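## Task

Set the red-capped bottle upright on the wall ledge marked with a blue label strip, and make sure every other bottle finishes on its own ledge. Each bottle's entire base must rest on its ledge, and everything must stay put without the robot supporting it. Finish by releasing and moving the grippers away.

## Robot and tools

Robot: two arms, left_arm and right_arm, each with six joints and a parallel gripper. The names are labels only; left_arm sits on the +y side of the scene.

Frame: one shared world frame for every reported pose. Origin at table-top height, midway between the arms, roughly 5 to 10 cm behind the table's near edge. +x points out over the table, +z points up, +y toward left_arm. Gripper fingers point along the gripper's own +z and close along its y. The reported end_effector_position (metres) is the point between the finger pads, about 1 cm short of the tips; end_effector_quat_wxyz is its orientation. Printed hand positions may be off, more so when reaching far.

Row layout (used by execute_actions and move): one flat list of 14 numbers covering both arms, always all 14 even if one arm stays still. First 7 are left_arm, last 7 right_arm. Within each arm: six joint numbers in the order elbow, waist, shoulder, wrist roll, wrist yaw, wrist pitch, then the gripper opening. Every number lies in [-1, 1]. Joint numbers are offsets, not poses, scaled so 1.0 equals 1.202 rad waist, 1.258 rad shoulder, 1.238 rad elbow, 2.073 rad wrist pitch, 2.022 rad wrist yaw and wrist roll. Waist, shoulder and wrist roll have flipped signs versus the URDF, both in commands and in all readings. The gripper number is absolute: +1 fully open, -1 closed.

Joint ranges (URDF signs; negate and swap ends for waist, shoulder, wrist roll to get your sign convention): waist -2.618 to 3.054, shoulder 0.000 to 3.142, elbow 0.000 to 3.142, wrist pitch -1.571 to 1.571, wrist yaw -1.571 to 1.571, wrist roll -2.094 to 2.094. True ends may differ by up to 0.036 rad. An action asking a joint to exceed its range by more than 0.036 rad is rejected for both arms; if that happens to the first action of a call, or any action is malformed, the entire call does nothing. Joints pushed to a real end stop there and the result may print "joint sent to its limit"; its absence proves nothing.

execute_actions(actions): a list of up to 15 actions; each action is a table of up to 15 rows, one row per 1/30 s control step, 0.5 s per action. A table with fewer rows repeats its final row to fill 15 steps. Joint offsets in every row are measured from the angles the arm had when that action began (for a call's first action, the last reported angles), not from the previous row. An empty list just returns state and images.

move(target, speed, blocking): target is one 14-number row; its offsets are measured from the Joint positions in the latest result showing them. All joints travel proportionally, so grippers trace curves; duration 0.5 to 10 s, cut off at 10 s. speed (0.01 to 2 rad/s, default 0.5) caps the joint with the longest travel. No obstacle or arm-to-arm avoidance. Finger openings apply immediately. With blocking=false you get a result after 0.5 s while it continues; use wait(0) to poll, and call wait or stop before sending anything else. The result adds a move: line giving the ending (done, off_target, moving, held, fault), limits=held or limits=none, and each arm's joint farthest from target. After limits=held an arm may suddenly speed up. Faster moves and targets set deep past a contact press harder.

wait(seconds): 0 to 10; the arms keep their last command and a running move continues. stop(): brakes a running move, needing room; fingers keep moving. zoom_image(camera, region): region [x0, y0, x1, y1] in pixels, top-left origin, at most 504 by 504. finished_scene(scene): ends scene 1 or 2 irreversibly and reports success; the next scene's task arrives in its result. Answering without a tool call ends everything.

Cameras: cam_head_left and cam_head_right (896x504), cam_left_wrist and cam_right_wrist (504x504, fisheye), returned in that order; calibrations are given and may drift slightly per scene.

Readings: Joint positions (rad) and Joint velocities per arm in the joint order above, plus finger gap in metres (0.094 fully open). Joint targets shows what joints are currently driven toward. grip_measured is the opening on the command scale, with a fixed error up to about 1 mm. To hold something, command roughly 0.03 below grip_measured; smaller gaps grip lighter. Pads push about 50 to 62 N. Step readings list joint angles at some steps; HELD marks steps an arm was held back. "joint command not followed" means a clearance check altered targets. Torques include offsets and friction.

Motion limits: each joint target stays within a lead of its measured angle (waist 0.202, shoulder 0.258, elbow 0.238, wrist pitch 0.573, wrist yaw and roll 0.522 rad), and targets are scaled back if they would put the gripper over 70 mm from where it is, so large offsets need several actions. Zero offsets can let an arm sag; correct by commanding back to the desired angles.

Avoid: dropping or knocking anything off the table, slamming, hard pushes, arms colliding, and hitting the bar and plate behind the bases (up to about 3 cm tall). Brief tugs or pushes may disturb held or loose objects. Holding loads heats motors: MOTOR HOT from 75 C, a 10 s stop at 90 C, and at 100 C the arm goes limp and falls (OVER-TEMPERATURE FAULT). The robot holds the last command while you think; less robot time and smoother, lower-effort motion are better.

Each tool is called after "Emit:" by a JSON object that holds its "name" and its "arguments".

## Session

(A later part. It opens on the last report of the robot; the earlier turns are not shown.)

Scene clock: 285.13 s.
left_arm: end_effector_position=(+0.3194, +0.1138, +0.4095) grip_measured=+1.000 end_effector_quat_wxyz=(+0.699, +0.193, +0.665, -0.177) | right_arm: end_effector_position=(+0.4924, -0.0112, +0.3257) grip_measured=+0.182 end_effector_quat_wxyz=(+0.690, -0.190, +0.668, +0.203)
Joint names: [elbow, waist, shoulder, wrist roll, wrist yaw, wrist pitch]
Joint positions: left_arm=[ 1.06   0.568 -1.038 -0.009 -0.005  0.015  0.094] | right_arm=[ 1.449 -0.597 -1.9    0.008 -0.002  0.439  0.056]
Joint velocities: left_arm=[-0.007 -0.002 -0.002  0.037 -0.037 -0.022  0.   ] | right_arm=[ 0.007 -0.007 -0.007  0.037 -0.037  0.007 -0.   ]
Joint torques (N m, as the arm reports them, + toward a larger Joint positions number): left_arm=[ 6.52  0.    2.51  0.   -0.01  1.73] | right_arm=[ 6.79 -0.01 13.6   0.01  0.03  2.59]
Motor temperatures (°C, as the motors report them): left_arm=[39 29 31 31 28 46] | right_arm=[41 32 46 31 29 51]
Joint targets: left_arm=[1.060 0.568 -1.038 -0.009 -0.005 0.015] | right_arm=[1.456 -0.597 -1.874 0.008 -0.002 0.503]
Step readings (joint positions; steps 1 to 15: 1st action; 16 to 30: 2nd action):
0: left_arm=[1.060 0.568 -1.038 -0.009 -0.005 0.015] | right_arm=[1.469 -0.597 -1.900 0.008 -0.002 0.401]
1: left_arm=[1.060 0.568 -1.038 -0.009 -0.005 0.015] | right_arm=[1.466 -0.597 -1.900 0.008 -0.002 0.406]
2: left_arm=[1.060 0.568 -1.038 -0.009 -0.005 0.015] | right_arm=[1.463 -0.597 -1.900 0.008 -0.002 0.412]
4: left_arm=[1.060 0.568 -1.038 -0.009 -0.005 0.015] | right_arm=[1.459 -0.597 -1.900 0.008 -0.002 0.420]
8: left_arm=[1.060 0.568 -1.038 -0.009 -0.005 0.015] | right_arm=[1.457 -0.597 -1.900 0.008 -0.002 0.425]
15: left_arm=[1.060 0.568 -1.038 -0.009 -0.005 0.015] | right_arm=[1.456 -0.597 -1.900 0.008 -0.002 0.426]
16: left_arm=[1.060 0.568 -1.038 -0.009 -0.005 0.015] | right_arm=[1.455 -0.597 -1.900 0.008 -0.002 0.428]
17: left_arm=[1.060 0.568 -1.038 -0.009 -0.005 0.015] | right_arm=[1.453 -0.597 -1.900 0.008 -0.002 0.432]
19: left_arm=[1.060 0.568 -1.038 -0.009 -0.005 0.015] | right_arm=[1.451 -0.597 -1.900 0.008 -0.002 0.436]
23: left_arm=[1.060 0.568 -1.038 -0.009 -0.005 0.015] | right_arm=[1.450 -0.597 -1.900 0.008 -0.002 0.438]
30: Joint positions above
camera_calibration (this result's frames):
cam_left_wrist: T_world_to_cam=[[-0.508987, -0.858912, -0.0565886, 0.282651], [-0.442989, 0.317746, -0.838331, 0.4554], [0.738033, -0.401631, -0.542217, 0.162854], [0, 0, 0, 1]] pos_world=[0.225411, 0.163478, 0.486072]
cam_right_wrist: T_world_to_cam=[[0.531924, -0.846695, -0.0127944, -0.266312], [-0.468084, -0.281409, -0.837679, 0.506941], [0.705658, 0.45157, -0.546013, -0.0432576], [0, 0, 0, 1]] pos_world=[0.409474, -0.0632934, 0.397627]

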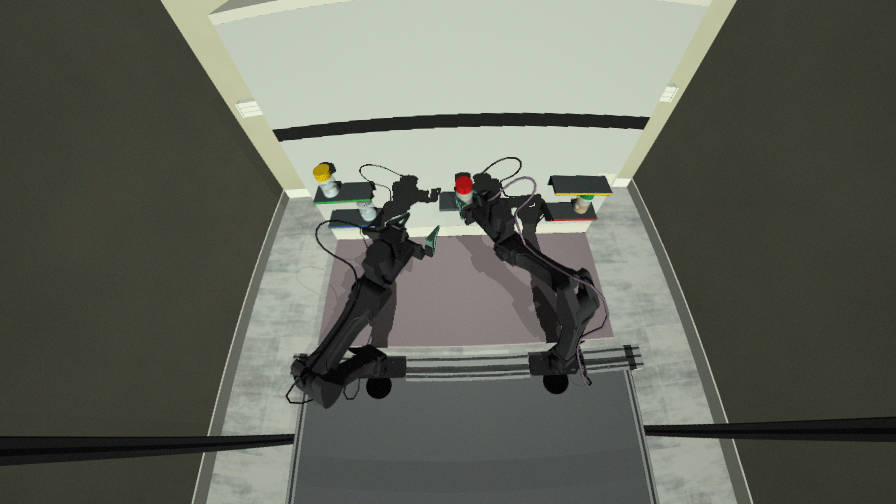

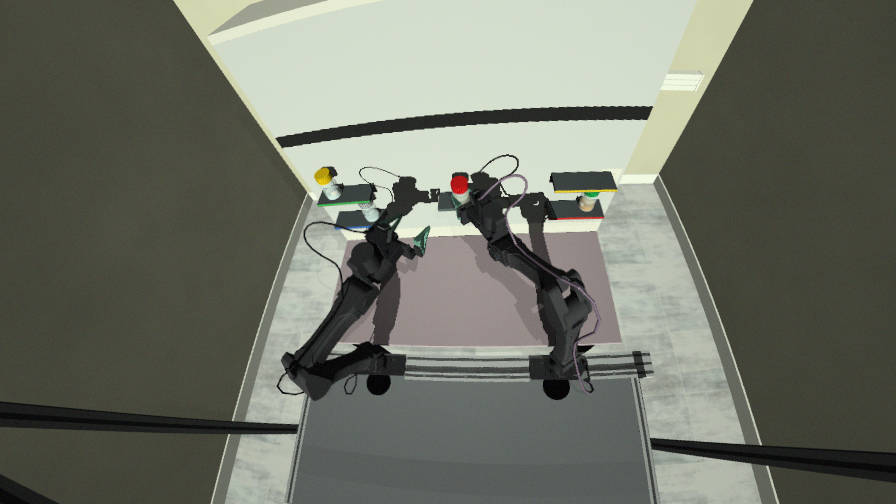

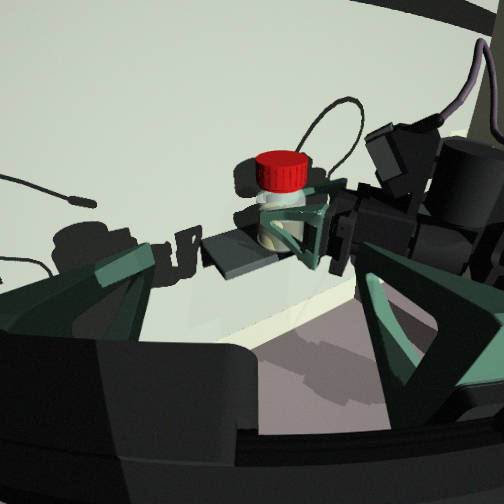

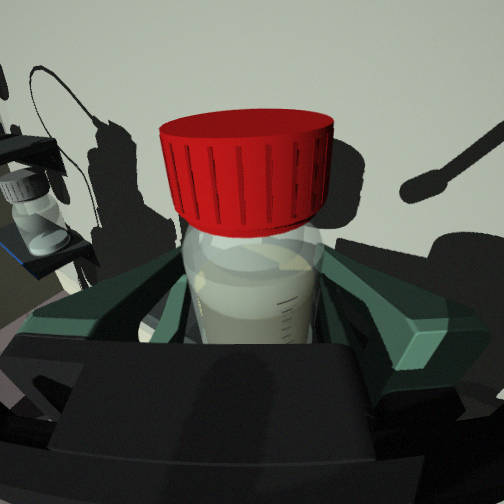

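Emit:
{"name": "execute_actions", "arguments": {"actions": [[[0,0,0,0,0,0,1,0,0,0.021,0,0,0.028,0.16],[0,0,0,0,0,0,1,0,0,0.021,0,0,0.026,0.17],[0,0,0,0,0,0,1,0,0,0.021,0,0,0.024,0.18],[0,0,0,0,0,0,1,0,0,0.021,0,0,0.022,0.19],[0,0,0,0,0,0,1,0,0,0.021,0,0,0.020,0.20],[0,0,0,0,0,0,1,0,0,0.021,0,0,0.018,0.21],[0,0,0,0,0,0,1,0,0,0.021,0,0,0.016,0.22],[0,0,0,0,0,0,1,0,0,0.021,0,0,0.014,0.23],[0,0,0,0,0,0,1,0,0,0.021,0,0,0.012,0.25],[0,0,0,0,0,0,1,0,0,0.021,0,0,0.010,0.28],[0,0,0,0,0,0,1,0,0,0.021,0,0,0.008,0.32],[0,0,0,0,0,0,1,0,0,0.021,0,0,0.006,0.38],[0,0,0,0,0,0,1,0,0,0.021,0,0,0.006,0.46],[0,0,0,0,0,0,1,0,0,0.021,0,0,0.006,0.55],[0,0,0,0,0,0,1,0,0,0.021,0,0,0.006,0.65]],[[0,0,0,0,0,0,1,0,0,0.021,0,0,0,0.7]]]}}

Emit:
{"name": "zoom_image", "arguments": {"camera": "cam_left_wrist", "region": [180,130,380,300]}}

Scene clock: 296.80 s.
left_arm: end_effector_position=(+0.3194, +0.1138, +0.4095) grip_measured=+1.000 end_effector_quat_wxyz=(+0.699, +0.193, +0.665, -0.177) | right_arm: end_effector_position=(+0.4925, -0.0112, +0.3240) grip_measured=+0.698 end_effector_quat_wxyz=(+0.688, -0.190, +0.670, +0.203)
Joint names: [elbow, waist, shoulder, wrist roll, wrist yaw, wrist pitch]
Joint positions: left_arm=[ 1.06   0.568 -1.038 -0.009 -0.005  0.015  0.094] | right_arm=[ 1.449 -0.597 -1.9    0.008 -0.002  0.432  0.08 ]
Joint velocities: left_arm=[-0.002  0.017  0.012 -0.051 -0.051  0.037  0.   ] | right_arm=[ 0.002 -0.007  0.022  0.051  0.051 -0.037  0.001]
Joint torques (N m, as the arm reports them, + toward a larger Joint positions number): left_arm=[ 6.53  0.01  2.51  0.   -0.01  1.73] | right_arm=[ 6.27 -0.05 13.59  0.   -0.02  1.97]
Motor temperatures (°C, as the motors report them): left_arm=[39 29 31 31 28 46] | right_arm=[41 32 46 31 29 50]
Joint targets: left_arm=[1.060 0.568 -1.038 -0.009 -0.005 0.015] | right_arm=[1.449 -0.597 -1.874 0.008 -0.002 0.439]
Step readings (joint positions; steps 1 to 15: 1st action; 16 to 30: 2nd action):
0: left_arm=[1.060 0.568 -1.038 -0.009 -0.005 0.015] | right_arm=[1.449 -0.597 -1.900 0.008 -0.002 0.439]
1: left_arm=[1.060 0.568 -1.038 -0.009 -0.005 0.015] | right_arm=[1.449 -0.597 -1.900 0.008 -0.002 0.439]
2: left_arm=[1.060 0.568 -1.038 -0.009 -0.005 0.015] | right_arm=[1.449 -0.597 -1.900 0.008 -0.002 0.439]
4: left_arm=[1.060 0.568 -1.038 -0.009 -0.005 0.015] | right_arm=[1.449 -0.597 -1.900 0.008 -0.002 0.439]
8: left_arm=[1.060 0.568 -1.038 -0.009 -0.005 0.015] | right_arm=[1.449 -0.597 -1.900 0.008 -0.002 0.438]
15: left_arm=[1.060 0.568 -1.038 -0.009 -0.005 0.015] | right_arm=[1.449 -0.597 -1.900 0.008 -0.002 0.439]
16: left_arm=[1.060 0.568 -1.038 -0.009 -0.005 0.015] | right_arm=[1.449 -0.597 -1.900 0.008 -0.002 0.438]
17: left_arm=[1.060 0.568 -1.038 -0.009 -0.005 0.015] | right_arm=[1.449 -0.597 -1.900 0.008 -0.002 0.437]
19: left_arm=[1.060 0.568 -1.038 -0.009 -0.005 0.015] | right_arm=[1.449 -0.597 -1.900 0.008 -0.002 0.435]
23: left_arm=[1.060 0.568 -1.038 -0.009 -0.005 0.015] | right_arm=[1.449 -0.597 -1.900 0.008 -0.002 0.433]
30: Joint positions above
camera_calibration (this result's frames):
cam_left_wrist: T_world_to_cam=[[-0.508987, -0.858912, -0.0565886, 0.282651], [-0.442989, 0.317746, -0.838331, 0.4554], [0.738033, -0.401631, -0.542217, 0.162854], [0, 0, 0, 1]] pos_world=[0.225411, 0.163478, 0.486072]
cam_right_wrist: T_world_to_cam=[[0.531627, -0.846882, -0.0128003, -0.266226], [-0.473025, -0.284336, -0.833906, 0.506719], [0.702581, 0.449382, -0.551757, -0.0408826], [0, 0, 0, 1]] pos_world=[0.409947, -0.0630118, 0.396591]

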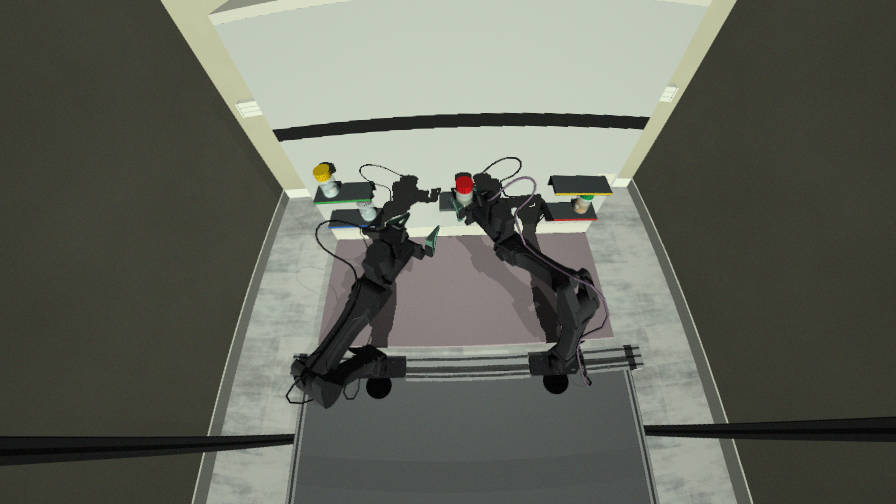

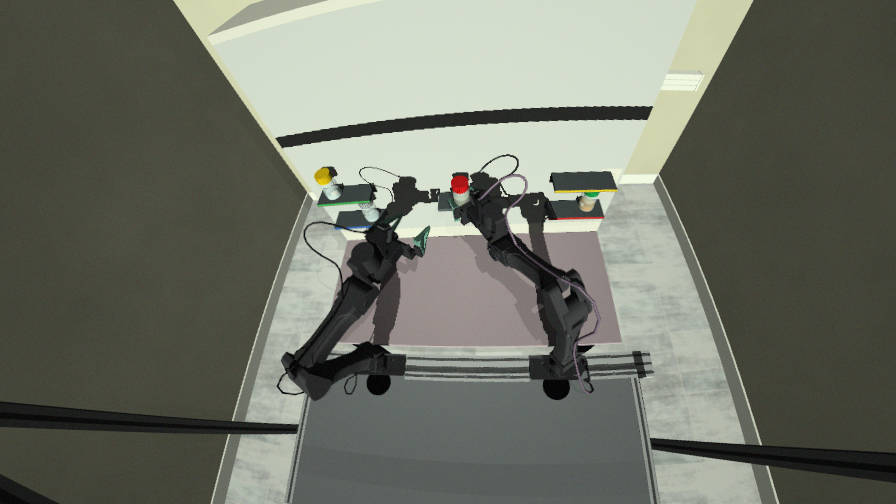

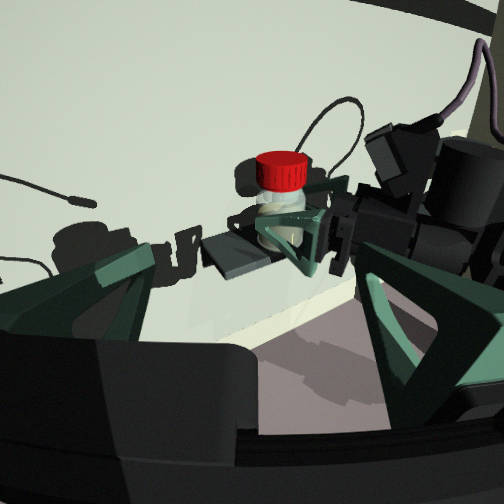

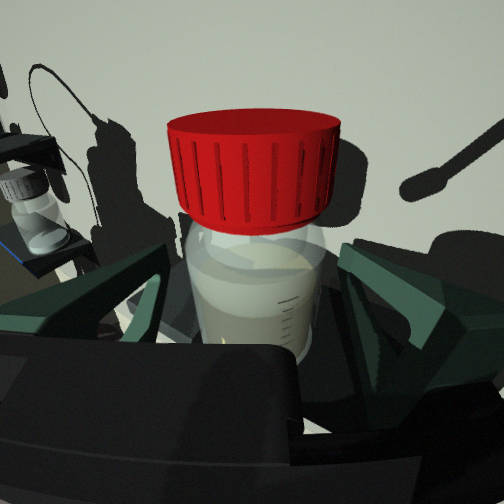

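Region (180, 130, 380, 300) of cam_left_wrist's 504x504 image, scaled by 2.520, with more detail than that image has; it fills the top 428 rows of this view, and the rest is white.

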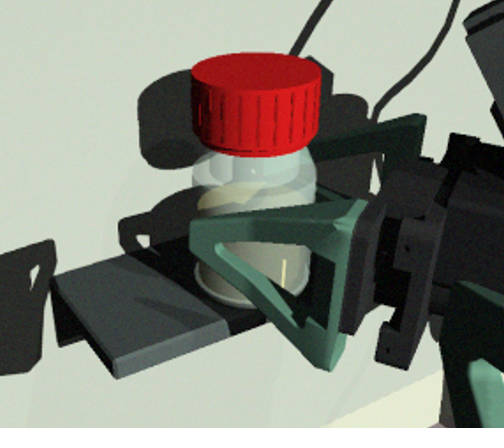

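Emit:
{"name": "execute_actions", "arguments": {"actions": [[[0,0,0,0,0,0,1,0,0,0.035,0,0,0.006,0.7],[0,0,0,0,0,0,1,-0.01,0,0.047,0,0,0.006,0.7],[0,0,0,0,0,0,1,-0.025,0,0.059,0,0,0.007,0.7],[0,0,0,0,0,0,1,-0.04,0,0.071,0,0,0.008,0.7],[0,0,0,0,0,0,1,-0.055,0,0.083,0,0,0.009,0.7],[0,0,0,0,0,0,1,-0.07,0,0.095,0,0,0.010,0.7],[0,0,0,0,0,0,1,-0.085,0,0.107,0,0,0.011,0.7],[0,0,0,0,0,0,1,-0.10,0,0.119,0,0,0.012,0.7],[0,0,0,0,0,0,1,-0.11,0,0.125,0,0,0.012,0.75]]]}}

Scene clock: 313.30 s.
left_arm: end_effector_position=(+0.3194, +0.1138, +0.4095) grip_measured=+1.000 end_effector_quat_wxyz=(+0.699, +0.193, +0.665, -0.177) | right_arm: end_effector_position=(+0.4630, -0.0301, +0.3370) grip_measured=+0.748 end_effector_quat_wxyz=(+0.693, -0.189, +0.665, +0.204)
Joint names: [elbow, waist, shoulder, wrist roll, wrist yaw, wrist pitch]
Joint positions: left_arm=[ 1.06   0.568 -1.038 -0.009 -0.005  0.015  0.094] | right_arm=[ 1.32  -0.597 -1.764  0.008 -0.002  0.439  0.082]
Joint velocities: left_arm=[ 0.007  0.017  0.002 -0.007  0.037  0.037  0.   ] | right_arm=[-0.002  0.002 -0.007 -0.051  0.037  0.022  0.001]
Joint torques (N m, as the arm reports them, + toward a larger Joint positions number): left_arm=[ 6.53  0.    2.51 -0.01 -0.01  1.73] | right_arm=[ 5.75 -0.04 11.66  0.01  0.03  2.12]
Motor temperatures (°C, as the motors report them): left_arm=[39 29 31 31 28 46] | right_arm=[41 32 46 31 29 48]
Joint targets: left_arm=[1.060 0.568 -1.038 -0.009 -0.005 0.015] | right_arm=[1.313 -0.597 -1.743 0.008 -0.002 0.457]
Step readings (joint positions):
0: left_arm=[1.060 0.568 -1.038 -0.009 -0.005 0.015] | right_arm=[1.449 -0.597 -1.900 0.008 -0.002 0.432]
1: left_arm=[1.060 0.568 -1.038 -0.009 -0.005 0.015] | right_arm=[1.449 -0.597 -1.899 0.008 -0.002 0.431]
2: left_arm=[1.060 0.568 -1.038 -0.009 -0.005 0.015] | right_arm=[1.446 -0.597 -1.895 0.008 -0.002 0.430]
4: left_arm=[1.060 0.568 -1.038 -0.009 -0.005 0.015] | right_arm=[1.424 -0.597 -1.873 0.008 -0.002 0.430]
8: left_arm=[1.060 0.568 -1.038 -0.009 -0.005 0.015] | right_arm=[1.356 -0.597 -1.805 0.008 -0.002 0.432]
15: Joint positions above
camera_calibration (this result's frames):
cam_left_wrist: T_world_to_cam=[[-0.508987, -0.858912, -0.0565886, 0.282651], [-0.442989, 0.317746, -0.838331, 0.4554], [0.738033, -0.401631, -0.542217, 0.162854], [0, 0, 0, 1]] pos_world=[0.225411, 0.163478, 0.486072]
cam_right_wrist: T_world_to_cam=[[0.531574, -0.846915, -0.0128164, -0.266294], [-0.463087, -0.277925, -0.84161, 0.496464], [0.70921, 0.453313, -0.539933, -0.0114092], [0, 0, 0, 1]] pos_world=[0.379552, -0.0823768, 0.408256]

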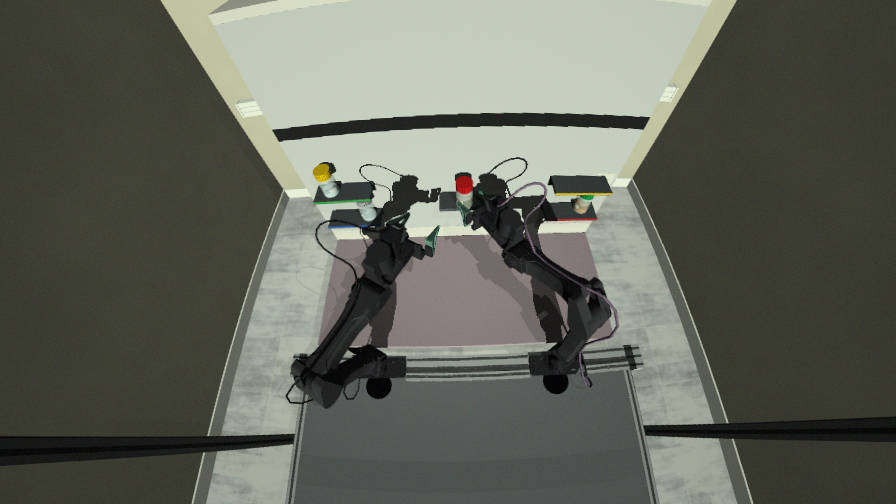

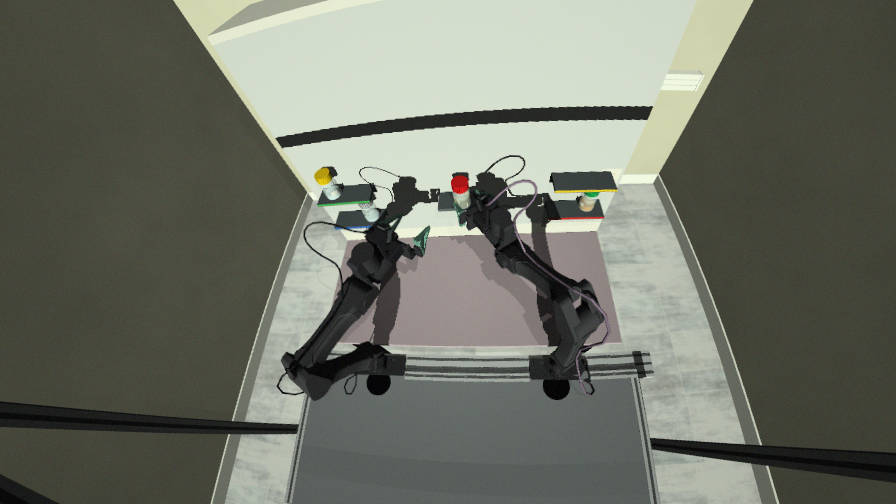

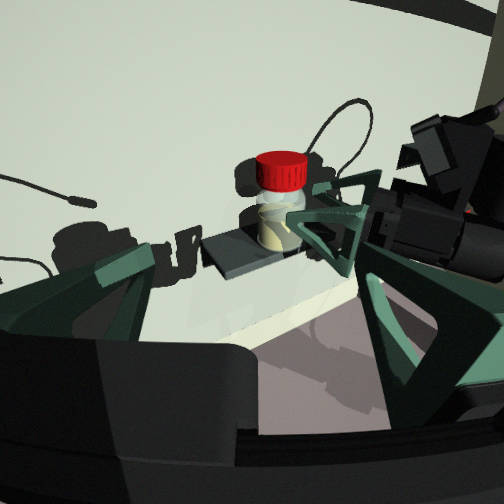

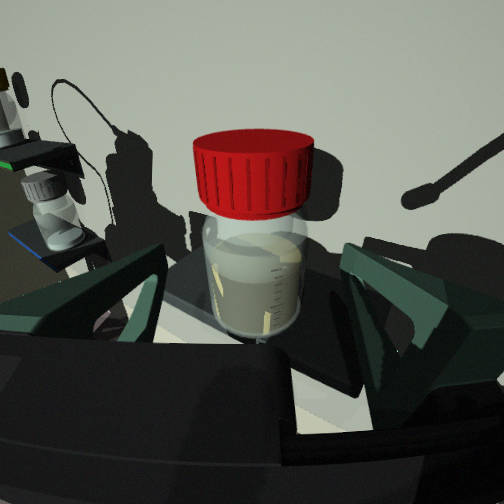

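Emit:
{"name": "move", "arguments": {"target": [0,0,0,0,0,0,1,-0.2,0,0.36,0,0,-0.06,1], "speed": 0.6}}

Emit:
{"name": "move", "arguments": {"target": [0,0,0,0,0,0,1,0,0.55,0.15,0,0,-0.1,1], "speed": 0.8}}

Scene clock: 321.17 s.
left_arm: end_effector_position=(+0.3194, +0.1138, +0.4095) grip_measured=+1.000 end_effector_quat_wxyz=(+0.699, +0.193, +0.665, -0.177) | right_arm: end_effector_position=(+0.3679, -0.0911, +0.3953) grip_measured=+1.000 end_effector_quat_wxyz=(+0.715, -0.182, +0.641, +0.210)
Joint names: [elbow, waist, shoulder, wrist roll, wrist yaw, wrist pitch]
Joint positions: left_arm=[ 1.06   0.568 -1.038 -0.009 -0.005  0.015  0.094] | right_arm=[ 1.08  -0.597 -1.326  0.008 -0.002  0.309  0.094]
Joint velocities: left_arm=[ 0.017 -0.012  0.002 -0.007 -0.095 -0.081  0.   ] | right_arm=[ 0.002  0.002  0.007 -0.037  0.022 -0.022  0.   ]
Joint torques (N m, as the arm reports them, + toward a larger Joint positions number): left_arm=[ 6.53  0.01  2.51  0.   -0.01  1.73] | right_arm=[ 5.72 -0.03  6.69  0.    0.03  1.9 ]
Motor temperatures (°C, as the motors report them): left_arm=[39 29 31 31 28 46] | right_arm=[40 32 45 31 29 48]
Joint targets: left_arm=[1.060 0.568 -1.038 -0.009 -0.005 0.015] | right_arm=[1.073 -0.597 -1.311 0.008 -0.002 0.314]
move: done; limits=none; left_arm: farthest joint: the waist, 0.000 radians from its target (0.000 radians at the start); right_arm: farthest joint: the shoulder, 0.014 radians from its target (0.453 radians at the start)
camera_calibration (this result's frames):
cam_left_wrist: T_world_to_cam=[[-0.508987, -0.858912, -0.0565886, 0.282651], [-0.442989, 0.317746, -0.838331, 0.4554], [0.738033, -0.401631, -0.542217, 0.162854], [0, 0, 0, 1]] pos_world=[0.225411, 0.163478, 0.486072]
cam_right_wrist: T_world_to_cam=[[0.531319, -0.847073, -0.0129065, -0.266569], [-0.413737, -0.246158, -0.876486, 0.483024], [0.739271, 0.471034, -0.481254, 0.0824754], [0, 0, 0, 1]] pos_world=[0.280507, -0.145752, 0.459615]

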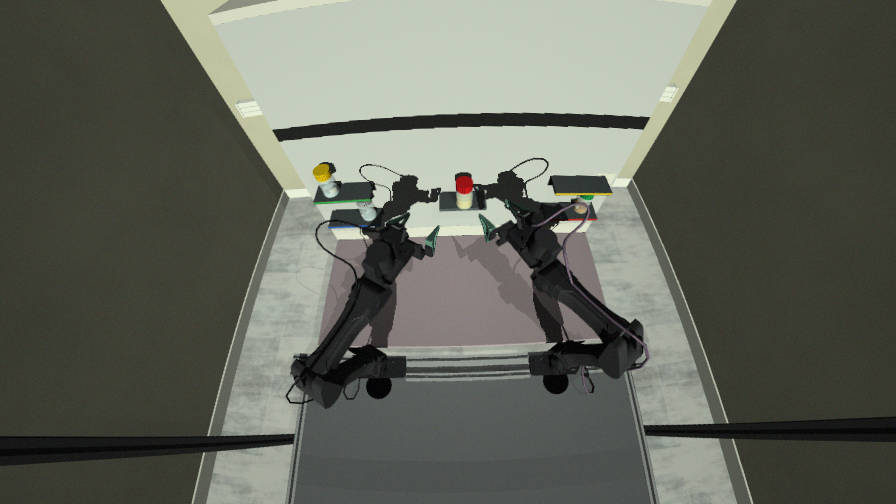

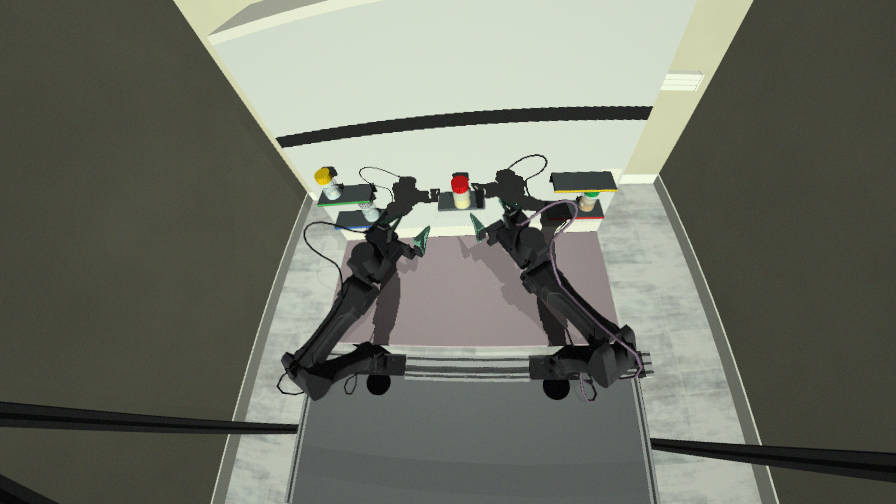

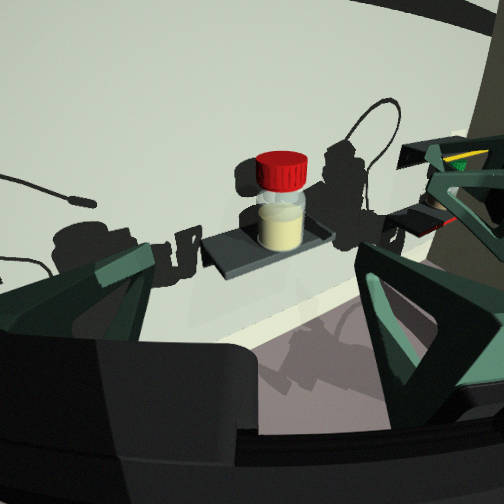

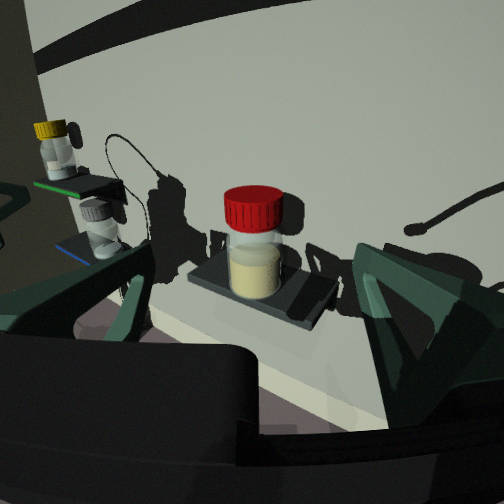

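Scene clock: 322.73 s.
left_arm: end_effector_position=(+0.3194, +0.1138, +0.4095) grip_measured=+1.000 end_effector_quat_wxyz=(+0.699, +0.193, +0.665, -0.177) | right_arm: end_effector_position=(+0.3911, -0.3743, +0.4018) grip_measured=+1.000 end_effector_quat_wxyz=(+0.723, +0.047, +0.689, -0.023)
Joint names: [elbow, waist, shoulder, wrist roll, wrist yaw, wrist pitch]
Joint positions: left_arm=[ 1.06   0.568 -1.038 -0.009 -0.005  0.015  0.094] | right_arm=[ 1.08   0.06  -1.156  0.008  0.002  0.095  0.094]
Joint velocities: left_arm=[-0.017  0.002  0.007  0.051 -0.037 -0.022  0.   ] | right_arm=[ 0.012  0.022 -0.012 -0.095  0.037 -0.037  0.   ]
Joint torques (N m, as the arm reports them, + toward a larger Joint positions number): left_arm=[ 6.53  0.    2.5   0.   -0.01  1.73] | right_arm=[ 6.21  0.26  5.29  0.01 -0.03  1.94]
Motor temperatures (°C, as the motors report them): left_arm=[39 29 31 31 28 46] | right_arm=[40 32 45 31 29 48]
Joint targets: left_arm=[1.060 0.568 -1.038 -0.009 -0.005 0.015] | right_arm=[1.080 0.064 -1.137 0.008 -0.002 0.102]
move: done; limits=none; left_arm: farthest joint: the waist, 0.000 radians from its target (0.000 radians at the start); right_arm: farthest joint: the shoulder, 0.019 radians from its target (0.188 radians at the start)
camera_calibration (this result's frames):
cam_left_wrist: T_world_to_cam=[[-0.508987, -0.858912, -0.0565886, 0.282651], [-0.442989, 0.317746, -0.838331, 0.4554], [0.738033, -0.401631, -0.542217, 0.162854], [0, 0, 0, 1]] pos_world=[0.225411, 0.163478, 0.486072]
cam_right_wrist: T_world_to_cam=[[-0.100569, -0.994184, -0.038511, -0.316315], [-0.531141, 0.0863783, -0.842869, 0.585548], [0.841294, -0.0643117, -0.536739, -0.016139], [0, 0, 0, 1]] pos_world=[0.292775, -0.366093, 0.472696]

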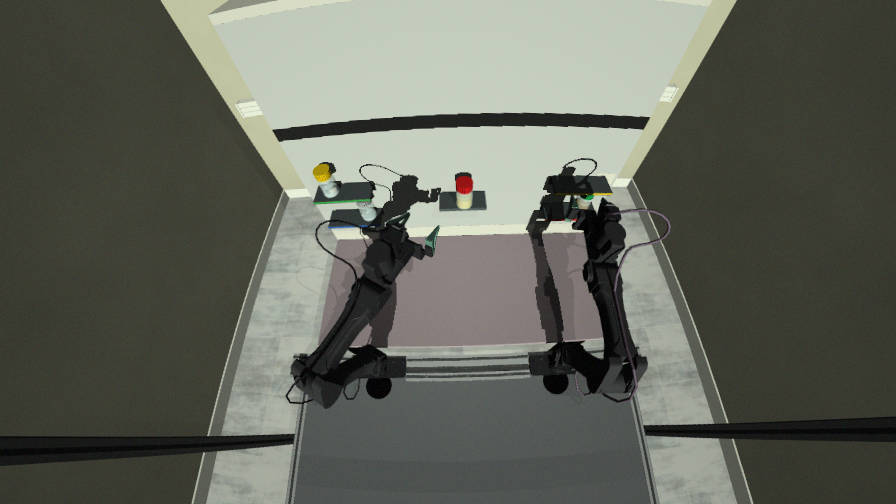

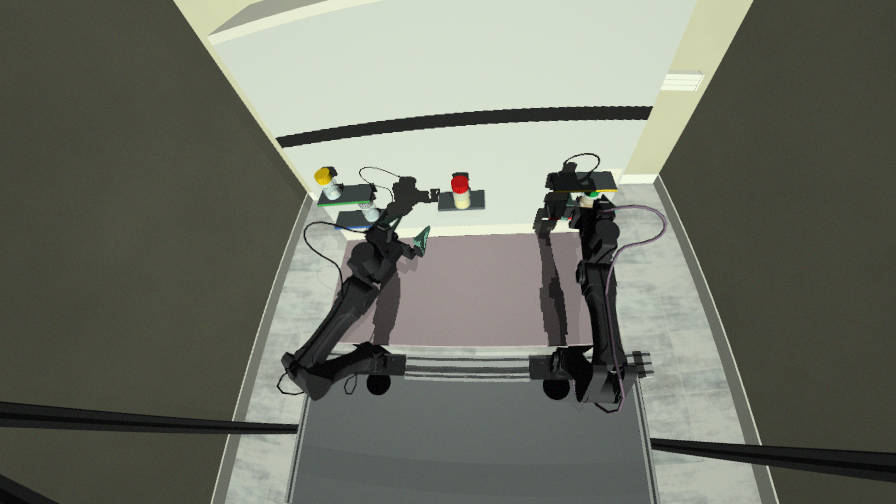

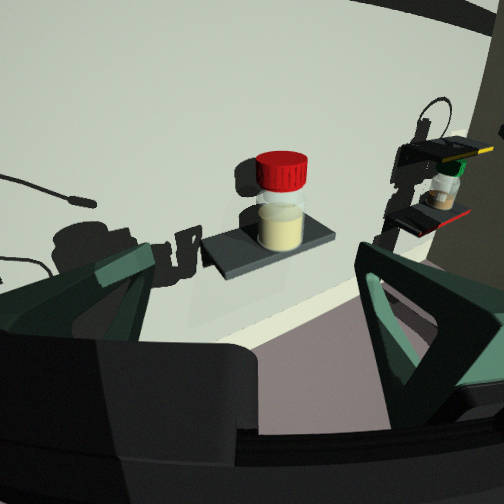

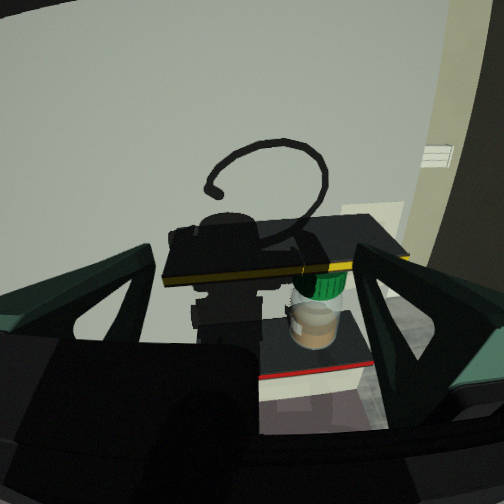

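Emit:
{"name": "move", "arguments": {"target": [0.063,0.045,-0.303,0,0,0.148,1,0,0,0,0,0,0,1], "speed": 0.5}}

Scene clock: 336.47 s.
left_arm: end_effector_position=(+0.3971, +0.0444, +0.3469) grip_measured=+1.000 end_effector_quat_wxyz=(+0.679, +0.213, +0.677, -0.188) | right_arm: end_effector_position=(+0.3912, -0.3742, +0.4000) grip_measured=+1.000 end_effector_quat_wxyz=(+0.720, +0.047, +0.692, -0.023)
Joint names: [elbow, waist, shoulder, wrist roll, wrist yaw, wrist pitch]
Joint positions: left_arm=[ 1.103  0.613 -1.419 -0.009 -0.005  0.307  0.094] | right_arm=[ 1.08   0.06  -1.156  0.008  0.002  0.088  0.094]
Joint velocities: left_arm=[ 0.007  0.042  0.007 -0.007  0.037 -0.022  0.   ] | right_arm=[ 0.002 -0.002  0.017 -0.037 -0.095 -0.037  0.   ]
Joint torques (N m, as the arm reports them, + toward a larger Joint positions number): left_arm=[ 9.08  0.79  6.02  0.   -0.01  1.87] | right_arm=[ 6.29 -0.07  3.39 -0.01  0.02  1.97]
Motor temperatures (°C, as the motors report them): left_arm=[39 29 31 31 28 46] | right_arm=[40 32 41 31 29 47]
Joint targets: left_arm=[1.137 0.622 -1.419 -0.009 -0.005 0.322] | right_arm=[1.080 0.060 -1.156 0.008 0.002 0.095]
move: off_target (left_arm); limits=none; left_arm: farthest joint: the elbow, 0.035 radians from its target (0.078 radians at the start); right_arm: farthest joint: the wrist pitch, 0.007 radians from its target (0.000 radians at the start)
camera_calibration (this result's frames):
cam_left_wrist: T_world_to_cam=[[-0.548684, -0.834105, -0.0567014, 0.273684], [-0.461374, 0.358661, -0.811478, 0.455508], [0.697194, -0.419085, -0.581625, 0.074359], [0, 0, 0, 1]] pos_world=[0.308483, 0.0960709, 0.428403]
cam_right_wrist: T_world_to_cam=[[-0.100539, -0.994189, -0.0384694, -0.316338], [-0.53723, 0.0867908, -0.838959, 0.585042], [0.837422, -0.0636808, -0.542834, -0.0129811], [0, 0, 0, 1]] pos_world=[0.293369, -0.366103, 0.471611]

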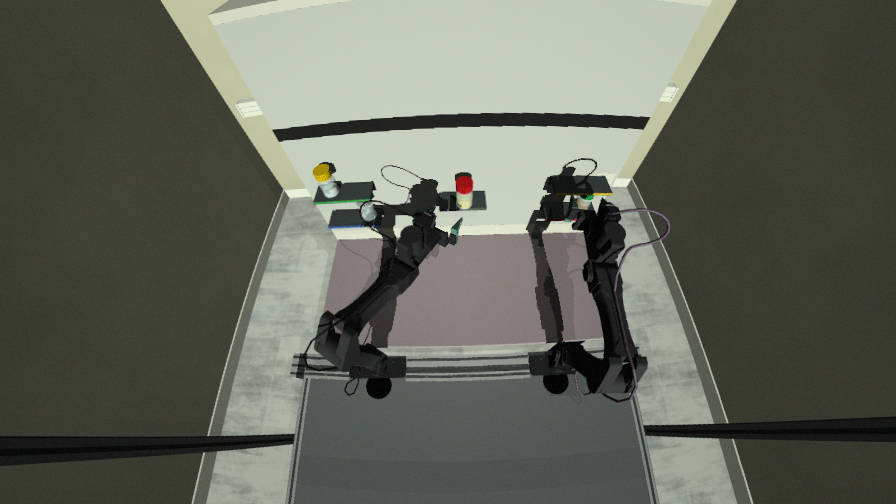

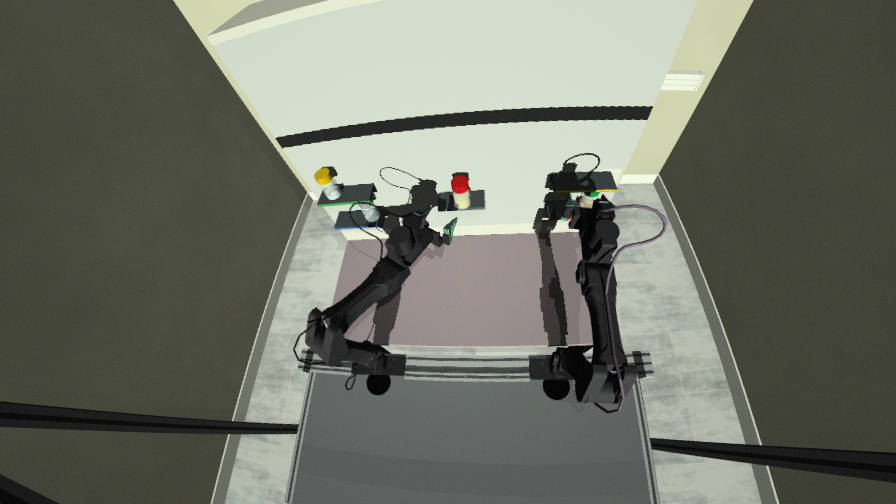

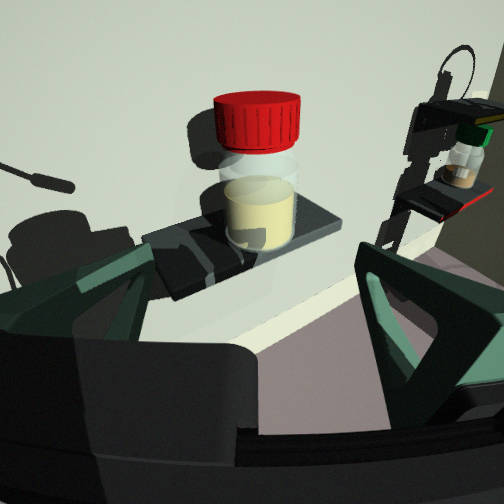

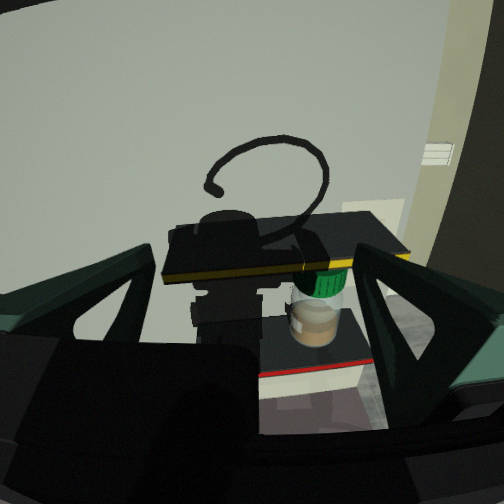

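Emit:
{"name": "execute_actions", "arguments": {"actions": [[[0.028,0,0,0,0,0.007,1,0,0,0,0,0,0,1],[0.036,0,-0.008,0,0,0.007,1,0,0,0,0,0,0,1],[0.044,0,-0.016,0,0,0.007,1,0,0,0,0,0,0,1],[0.053,0,-0.024,0,0,0.007,1,0,0,0,0,0,0,1],[0.061,0,-0.032,0,0,0.006,1,0,0,0,0,0,0,1],[0.069,0,-0.04,0,0,0.006,1,0,0,0,0,0,0,1],[0.078,0,-0.048,0,0,0.006,1,0,0,0,0,0,0,1],[0.086,0,-0.056,0,0,0.006,1,0,0,0,0,0,0,1],[0.094,0,-0.064,0,0,0.005,1,0,0,0,0,0,0,1],[0.103,0,-0.072,0,0,0.005,1,0,0,0,0,0,0,1],[0.111,0,-0.08,0,0,0.005,1,0,0,0,0,0,0,1],[0.12,0,-0.088,0,0,0.004,1,0,0,0,0,0,0,1],[0.128,0,-0.096,0,0,0.004,1,0,0,0,0,0,0,1]],[[0.036,0,-0.008,0,0,0.005,1,0,0,0,0,0,0,1],[0.044,0,-0.016,0,0,0.005,1,0,0,0,0,0,0,1],[0.053,0,-0.024,0,0,0.005,1,0,0,0,0,0,0,1],[0.061,0,-0.032,0,0,0.005,1,0,0,0,0,0,0,1],[0.069,0,-0.04,0,0,0.005,1,0,0,0,0,0,0,1],[0.078,0,-0.048,0,0,0.005,1,0,0,0,0,0,0,1],[0.086,0,-0.056,0,0,0.005,1,0,0,0,0,0,0,1],[0.094,0,-0.064,0,0,0.004,1,0,0,0,0,0,0,1],[0.103,0,-0.072,0,0,0.004,1,0,0,0,0,0,0,1],[0.111,0,-0.08,0,0,0.004,1,0,0,0,0,0,0,1],[0.12,0,-0.088,0,0,0.004,1,0,0,0,0,0,0,1],[0.128,0,-0.094,0,0,0.004,1,0,0,0,0,0,0,1]]]}}

Emit:
{"name": "wait", "arguments": {"seconds": 0.3}}

Scene clock: 363.60 s.
left_arm: end_effector_position=(+0.4458, +0.0119, +0.3631) grip_measured=+1.000 end_effector_quat_wxyz=(+0.689, +0.210, +0.667, -0.191) | right_arm: end_effector_position=(+0.3914, -0.3741, +0.3965) grip_measured=+1.000 end_effector_quat_wxyz=(+0.716, +0.047, +0.697, -0.023)
Joint names: [elbow, waist, shoulder, wrist roll, wrist yaw, wrist pitch]
Joint positions: left_arm=[ 1.349  0.613 -1.64  -0.009 -0.005  0.311  0.094] | right_arm=[ 1.08   0.06  -1.156  0.008  0.002  0.074  0.094]
Joint velocities: left_arm=[ 0.002  0.002 -0.085  0.081 -0.037  0.007  0.   ] | right_arm=[ 0.002  0.007 -0.012  0.007 -0.051  0.007  0.   ]
Joint torques (N m, as the arm reports them, + toward a larger Joint positions number): left_arm=[ 9.08  0.01  7.82  0.   -0.01  1.79] | right_arm=[ 6.23 -0.03  3.44  0.01  0.03  1.93]
Motor temperatures (°C, as the motors report them): left_arm=[42 29 33 31 28 46] | right_arm=[40 32 38 31 29 47]
Joint targets: left_arm=[1.384 0.613 -1.647 -0.009 -0.005 0.318] | right_arm=[1.080 0.060 -1.156 0.008 0.002 0.081]
Step readings (joint positions; steps 1 to 15: 1st action; 16 to 30: 2nd action):
0: left_arm=[1.103 0.613 -1.419 -0.009 -0.005 0.307] | right_arm=[1.080 0.060 -1.156 0.008 0.002 0.088]
1: left_arm=[1.103 0.613 -1.419 -0.009 -0.005 0.307] | right_arm=[1.080 0.060 -1.156 0.008 0.002 0.087]
2: left_arm=[1.103 0.613 -1.419 -0.009 -0.005 0.307] | right_arm=[1.080 0.060 -1.156 0.008 0.002 0.086]
4: left_arm=[1.114 0.613 -1.426 -0.009 -0.005 0.307] | right_arm=[1.080 0.060 -1.156 0.008 0.002 0.084]
8: left_arm=[1.162 0.613 -1.462 -0.009 -0.005 0.308] | right_arm=[1.080 0.060 -1.156 0.008 0.002 0.082]
15: left_arm=[1.226 0.613 -1.529 -0.009 -0.005 0.309] | right_arm=[1.080 0.060 -1.156 0.008 0.002 0.081]
16: left_arm=[1.228 0.613 -1.533 -0.009 -0.005 0.309] | right_arm=[1.080 0.060 -1.156 0.008 0.002 0.080]
17: left_arm=[1.232 0.613 -1.537 -0.009 -0.005 0.309] | right_arm=[1.080 0.060 -1.156 0.008 0.002 0.079]
19: left_arm=[1.249 0.613 -1.549 -0.009 -0.005 0.309] | right_arm=[1.080 0.060 -1.156 0.008 0.002 0.077]
23: left_arm=[1.295 0.613 -1.582 -0.009 -0.005 0.310] | right_arm=[1.080 0.060 -1.156 0.008 0.002 0.075]
30: Joint positions above
camera_calibration (this result's frames):
cam_left_wrist: T_world_to_cam=[[-0.547923, -0.834602, -0.0567437, 0.273978], [-0.440968, 0.345809, -0.828229, 0.499929], [0.710864, -0.428783, -0.557509, 0.0214558], [0, 0, 0, 1]] pos_world=[0.355319, 0.0649828, 0.441564]
cam_right_wrist: T_world_to_cam=[[-0.100478, -0.994198, -0.038389, -0.316381], [-0.549006, 0.087581, -0.831217, 0.583992], [0.829757, -0.0624437, -0.55462, -0.00684245], [0, 0, 0, 1]] pos_world=[0.294503, -0.366119, 0.469484]

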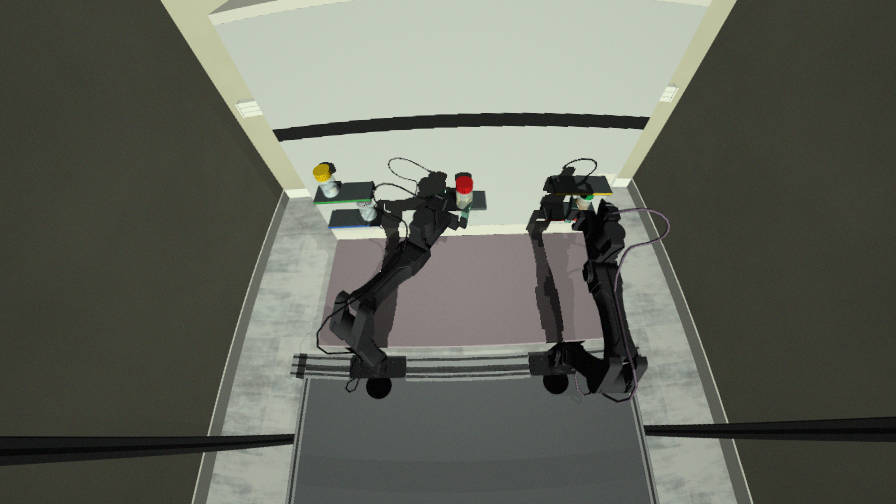

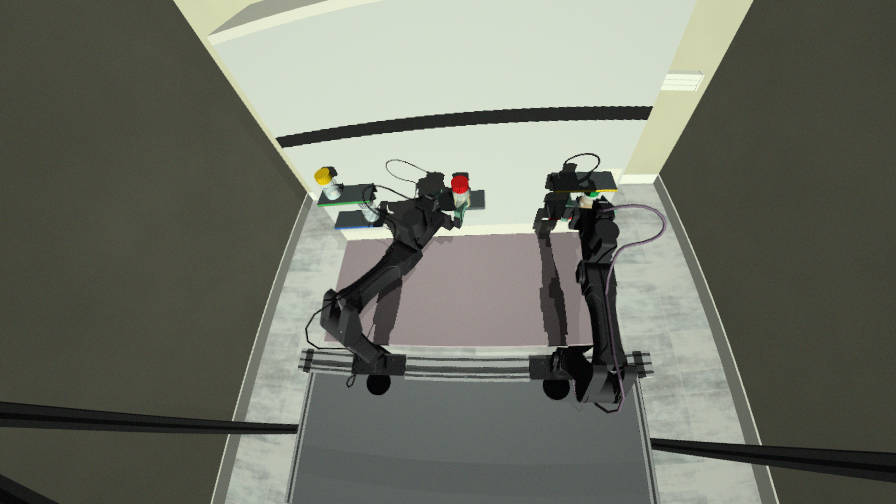

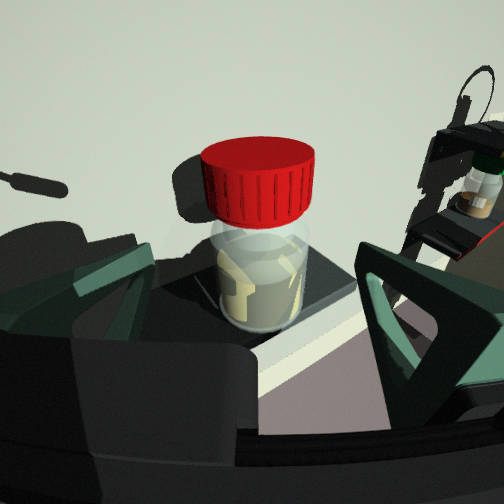

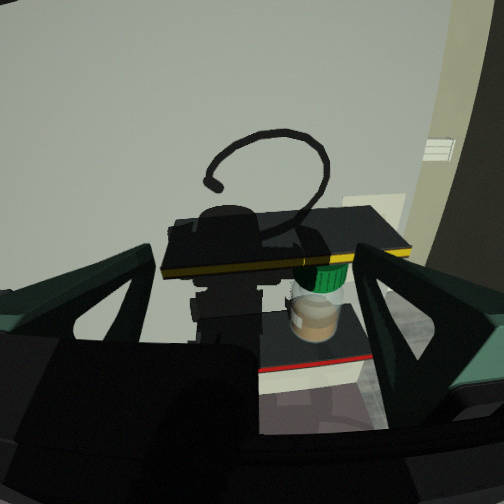

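Scene clock: 363.90 s.
left_arm: end_effector_position=(+0.4466, +0.0115, +0.3613) grip_measured=+1.000 end_effector_quat_wxyz=(+0.688, +0.211, +0.668, -0.191) | right_arm: end_effector_position=(+0.3914, -0.3741, +0.3965) grip_measured=+1.000 end_effector_quat_wxyz=(+0.716, +0.047, +0.697, -0.023)
Joint names: [elbow, waist, shoulder, wrist roll, wrist yaw, wrist pitch]
Joint positions: left_arm=[ 1.349  0.613 -1.644 -0.009 -0.005  0.311  0.094] | right_arm=[ 1.08   0.06  -1.156  0.008  0.002  0.074  0.094]
Joint velocities: left_arm=[ 0.002  0.002  0.007 -0.037  0.007 -0.007  0.   ] | right_arm=[ 0.007  0.017  0.002 -0.022 -0.022  0.022  0.   ]
Joint torques (N m, as the arm reports them, + toward a larger Joint positions number): left_arm=[ 9.11  0.01  7.71  0.   -0.01  1.79] | right_arm=[ 6.27 -0.02  3.44  0.01  0.02  1.97]
Motor temperatures (°C, as the motors report them): left_arm=[42 29 33 31 28 46] | right_arm=[40 32 38 31 29 47]
Joint targets: left_arm=[1.384 0.613 -1.647 -0.009 -0.005 0.318] | right_arm=[1.080 0.060 -1.156 0.008 0.002 0.081]
wait: 0.30 s; at rest by 0.20 s
camera_calibration (this result's frames):
cam_left_wrist: T_world_to_cam=[[-0.548012, -0.834544, -0.0567401, 0.273962], [-0.443374, 0.347326, -0.826308, 0.499306], [0.709298, -0.427669, -0.560353, 0.0214479], [0, 0, 0, 1]] pos_world=[0.3563, 0.0643838, 0.440143]
cam_right_wrist: T_world_to_cam=[[-0.100478, -0.994198, -0.038389, -0.316381], [-0.549006, 0.087581, -0.831217, 0.583992], [0.829757, -0.0624437, -0.55462, -0.00684245], [0, 0, 0, 1]] pos_world=[0.294503, -0.366119, 0.469484]

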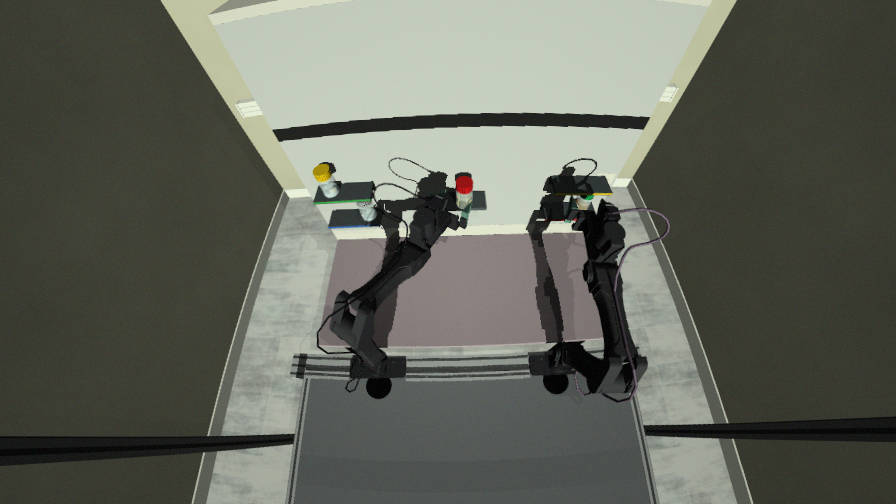

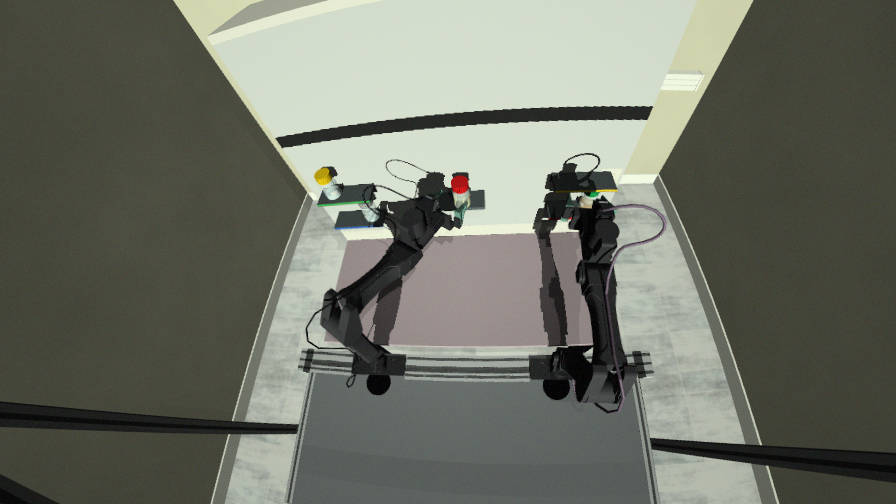

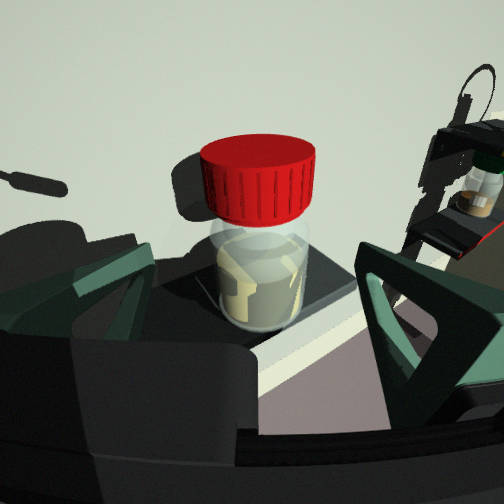

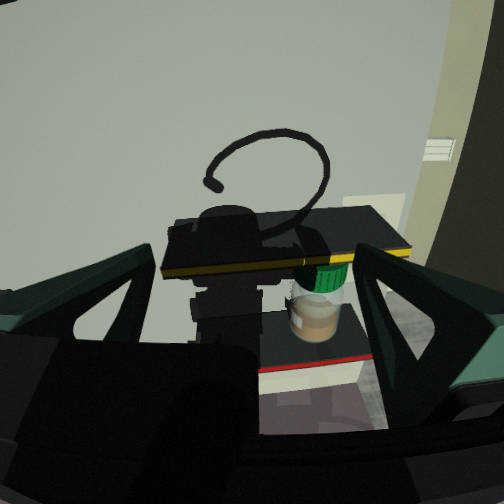

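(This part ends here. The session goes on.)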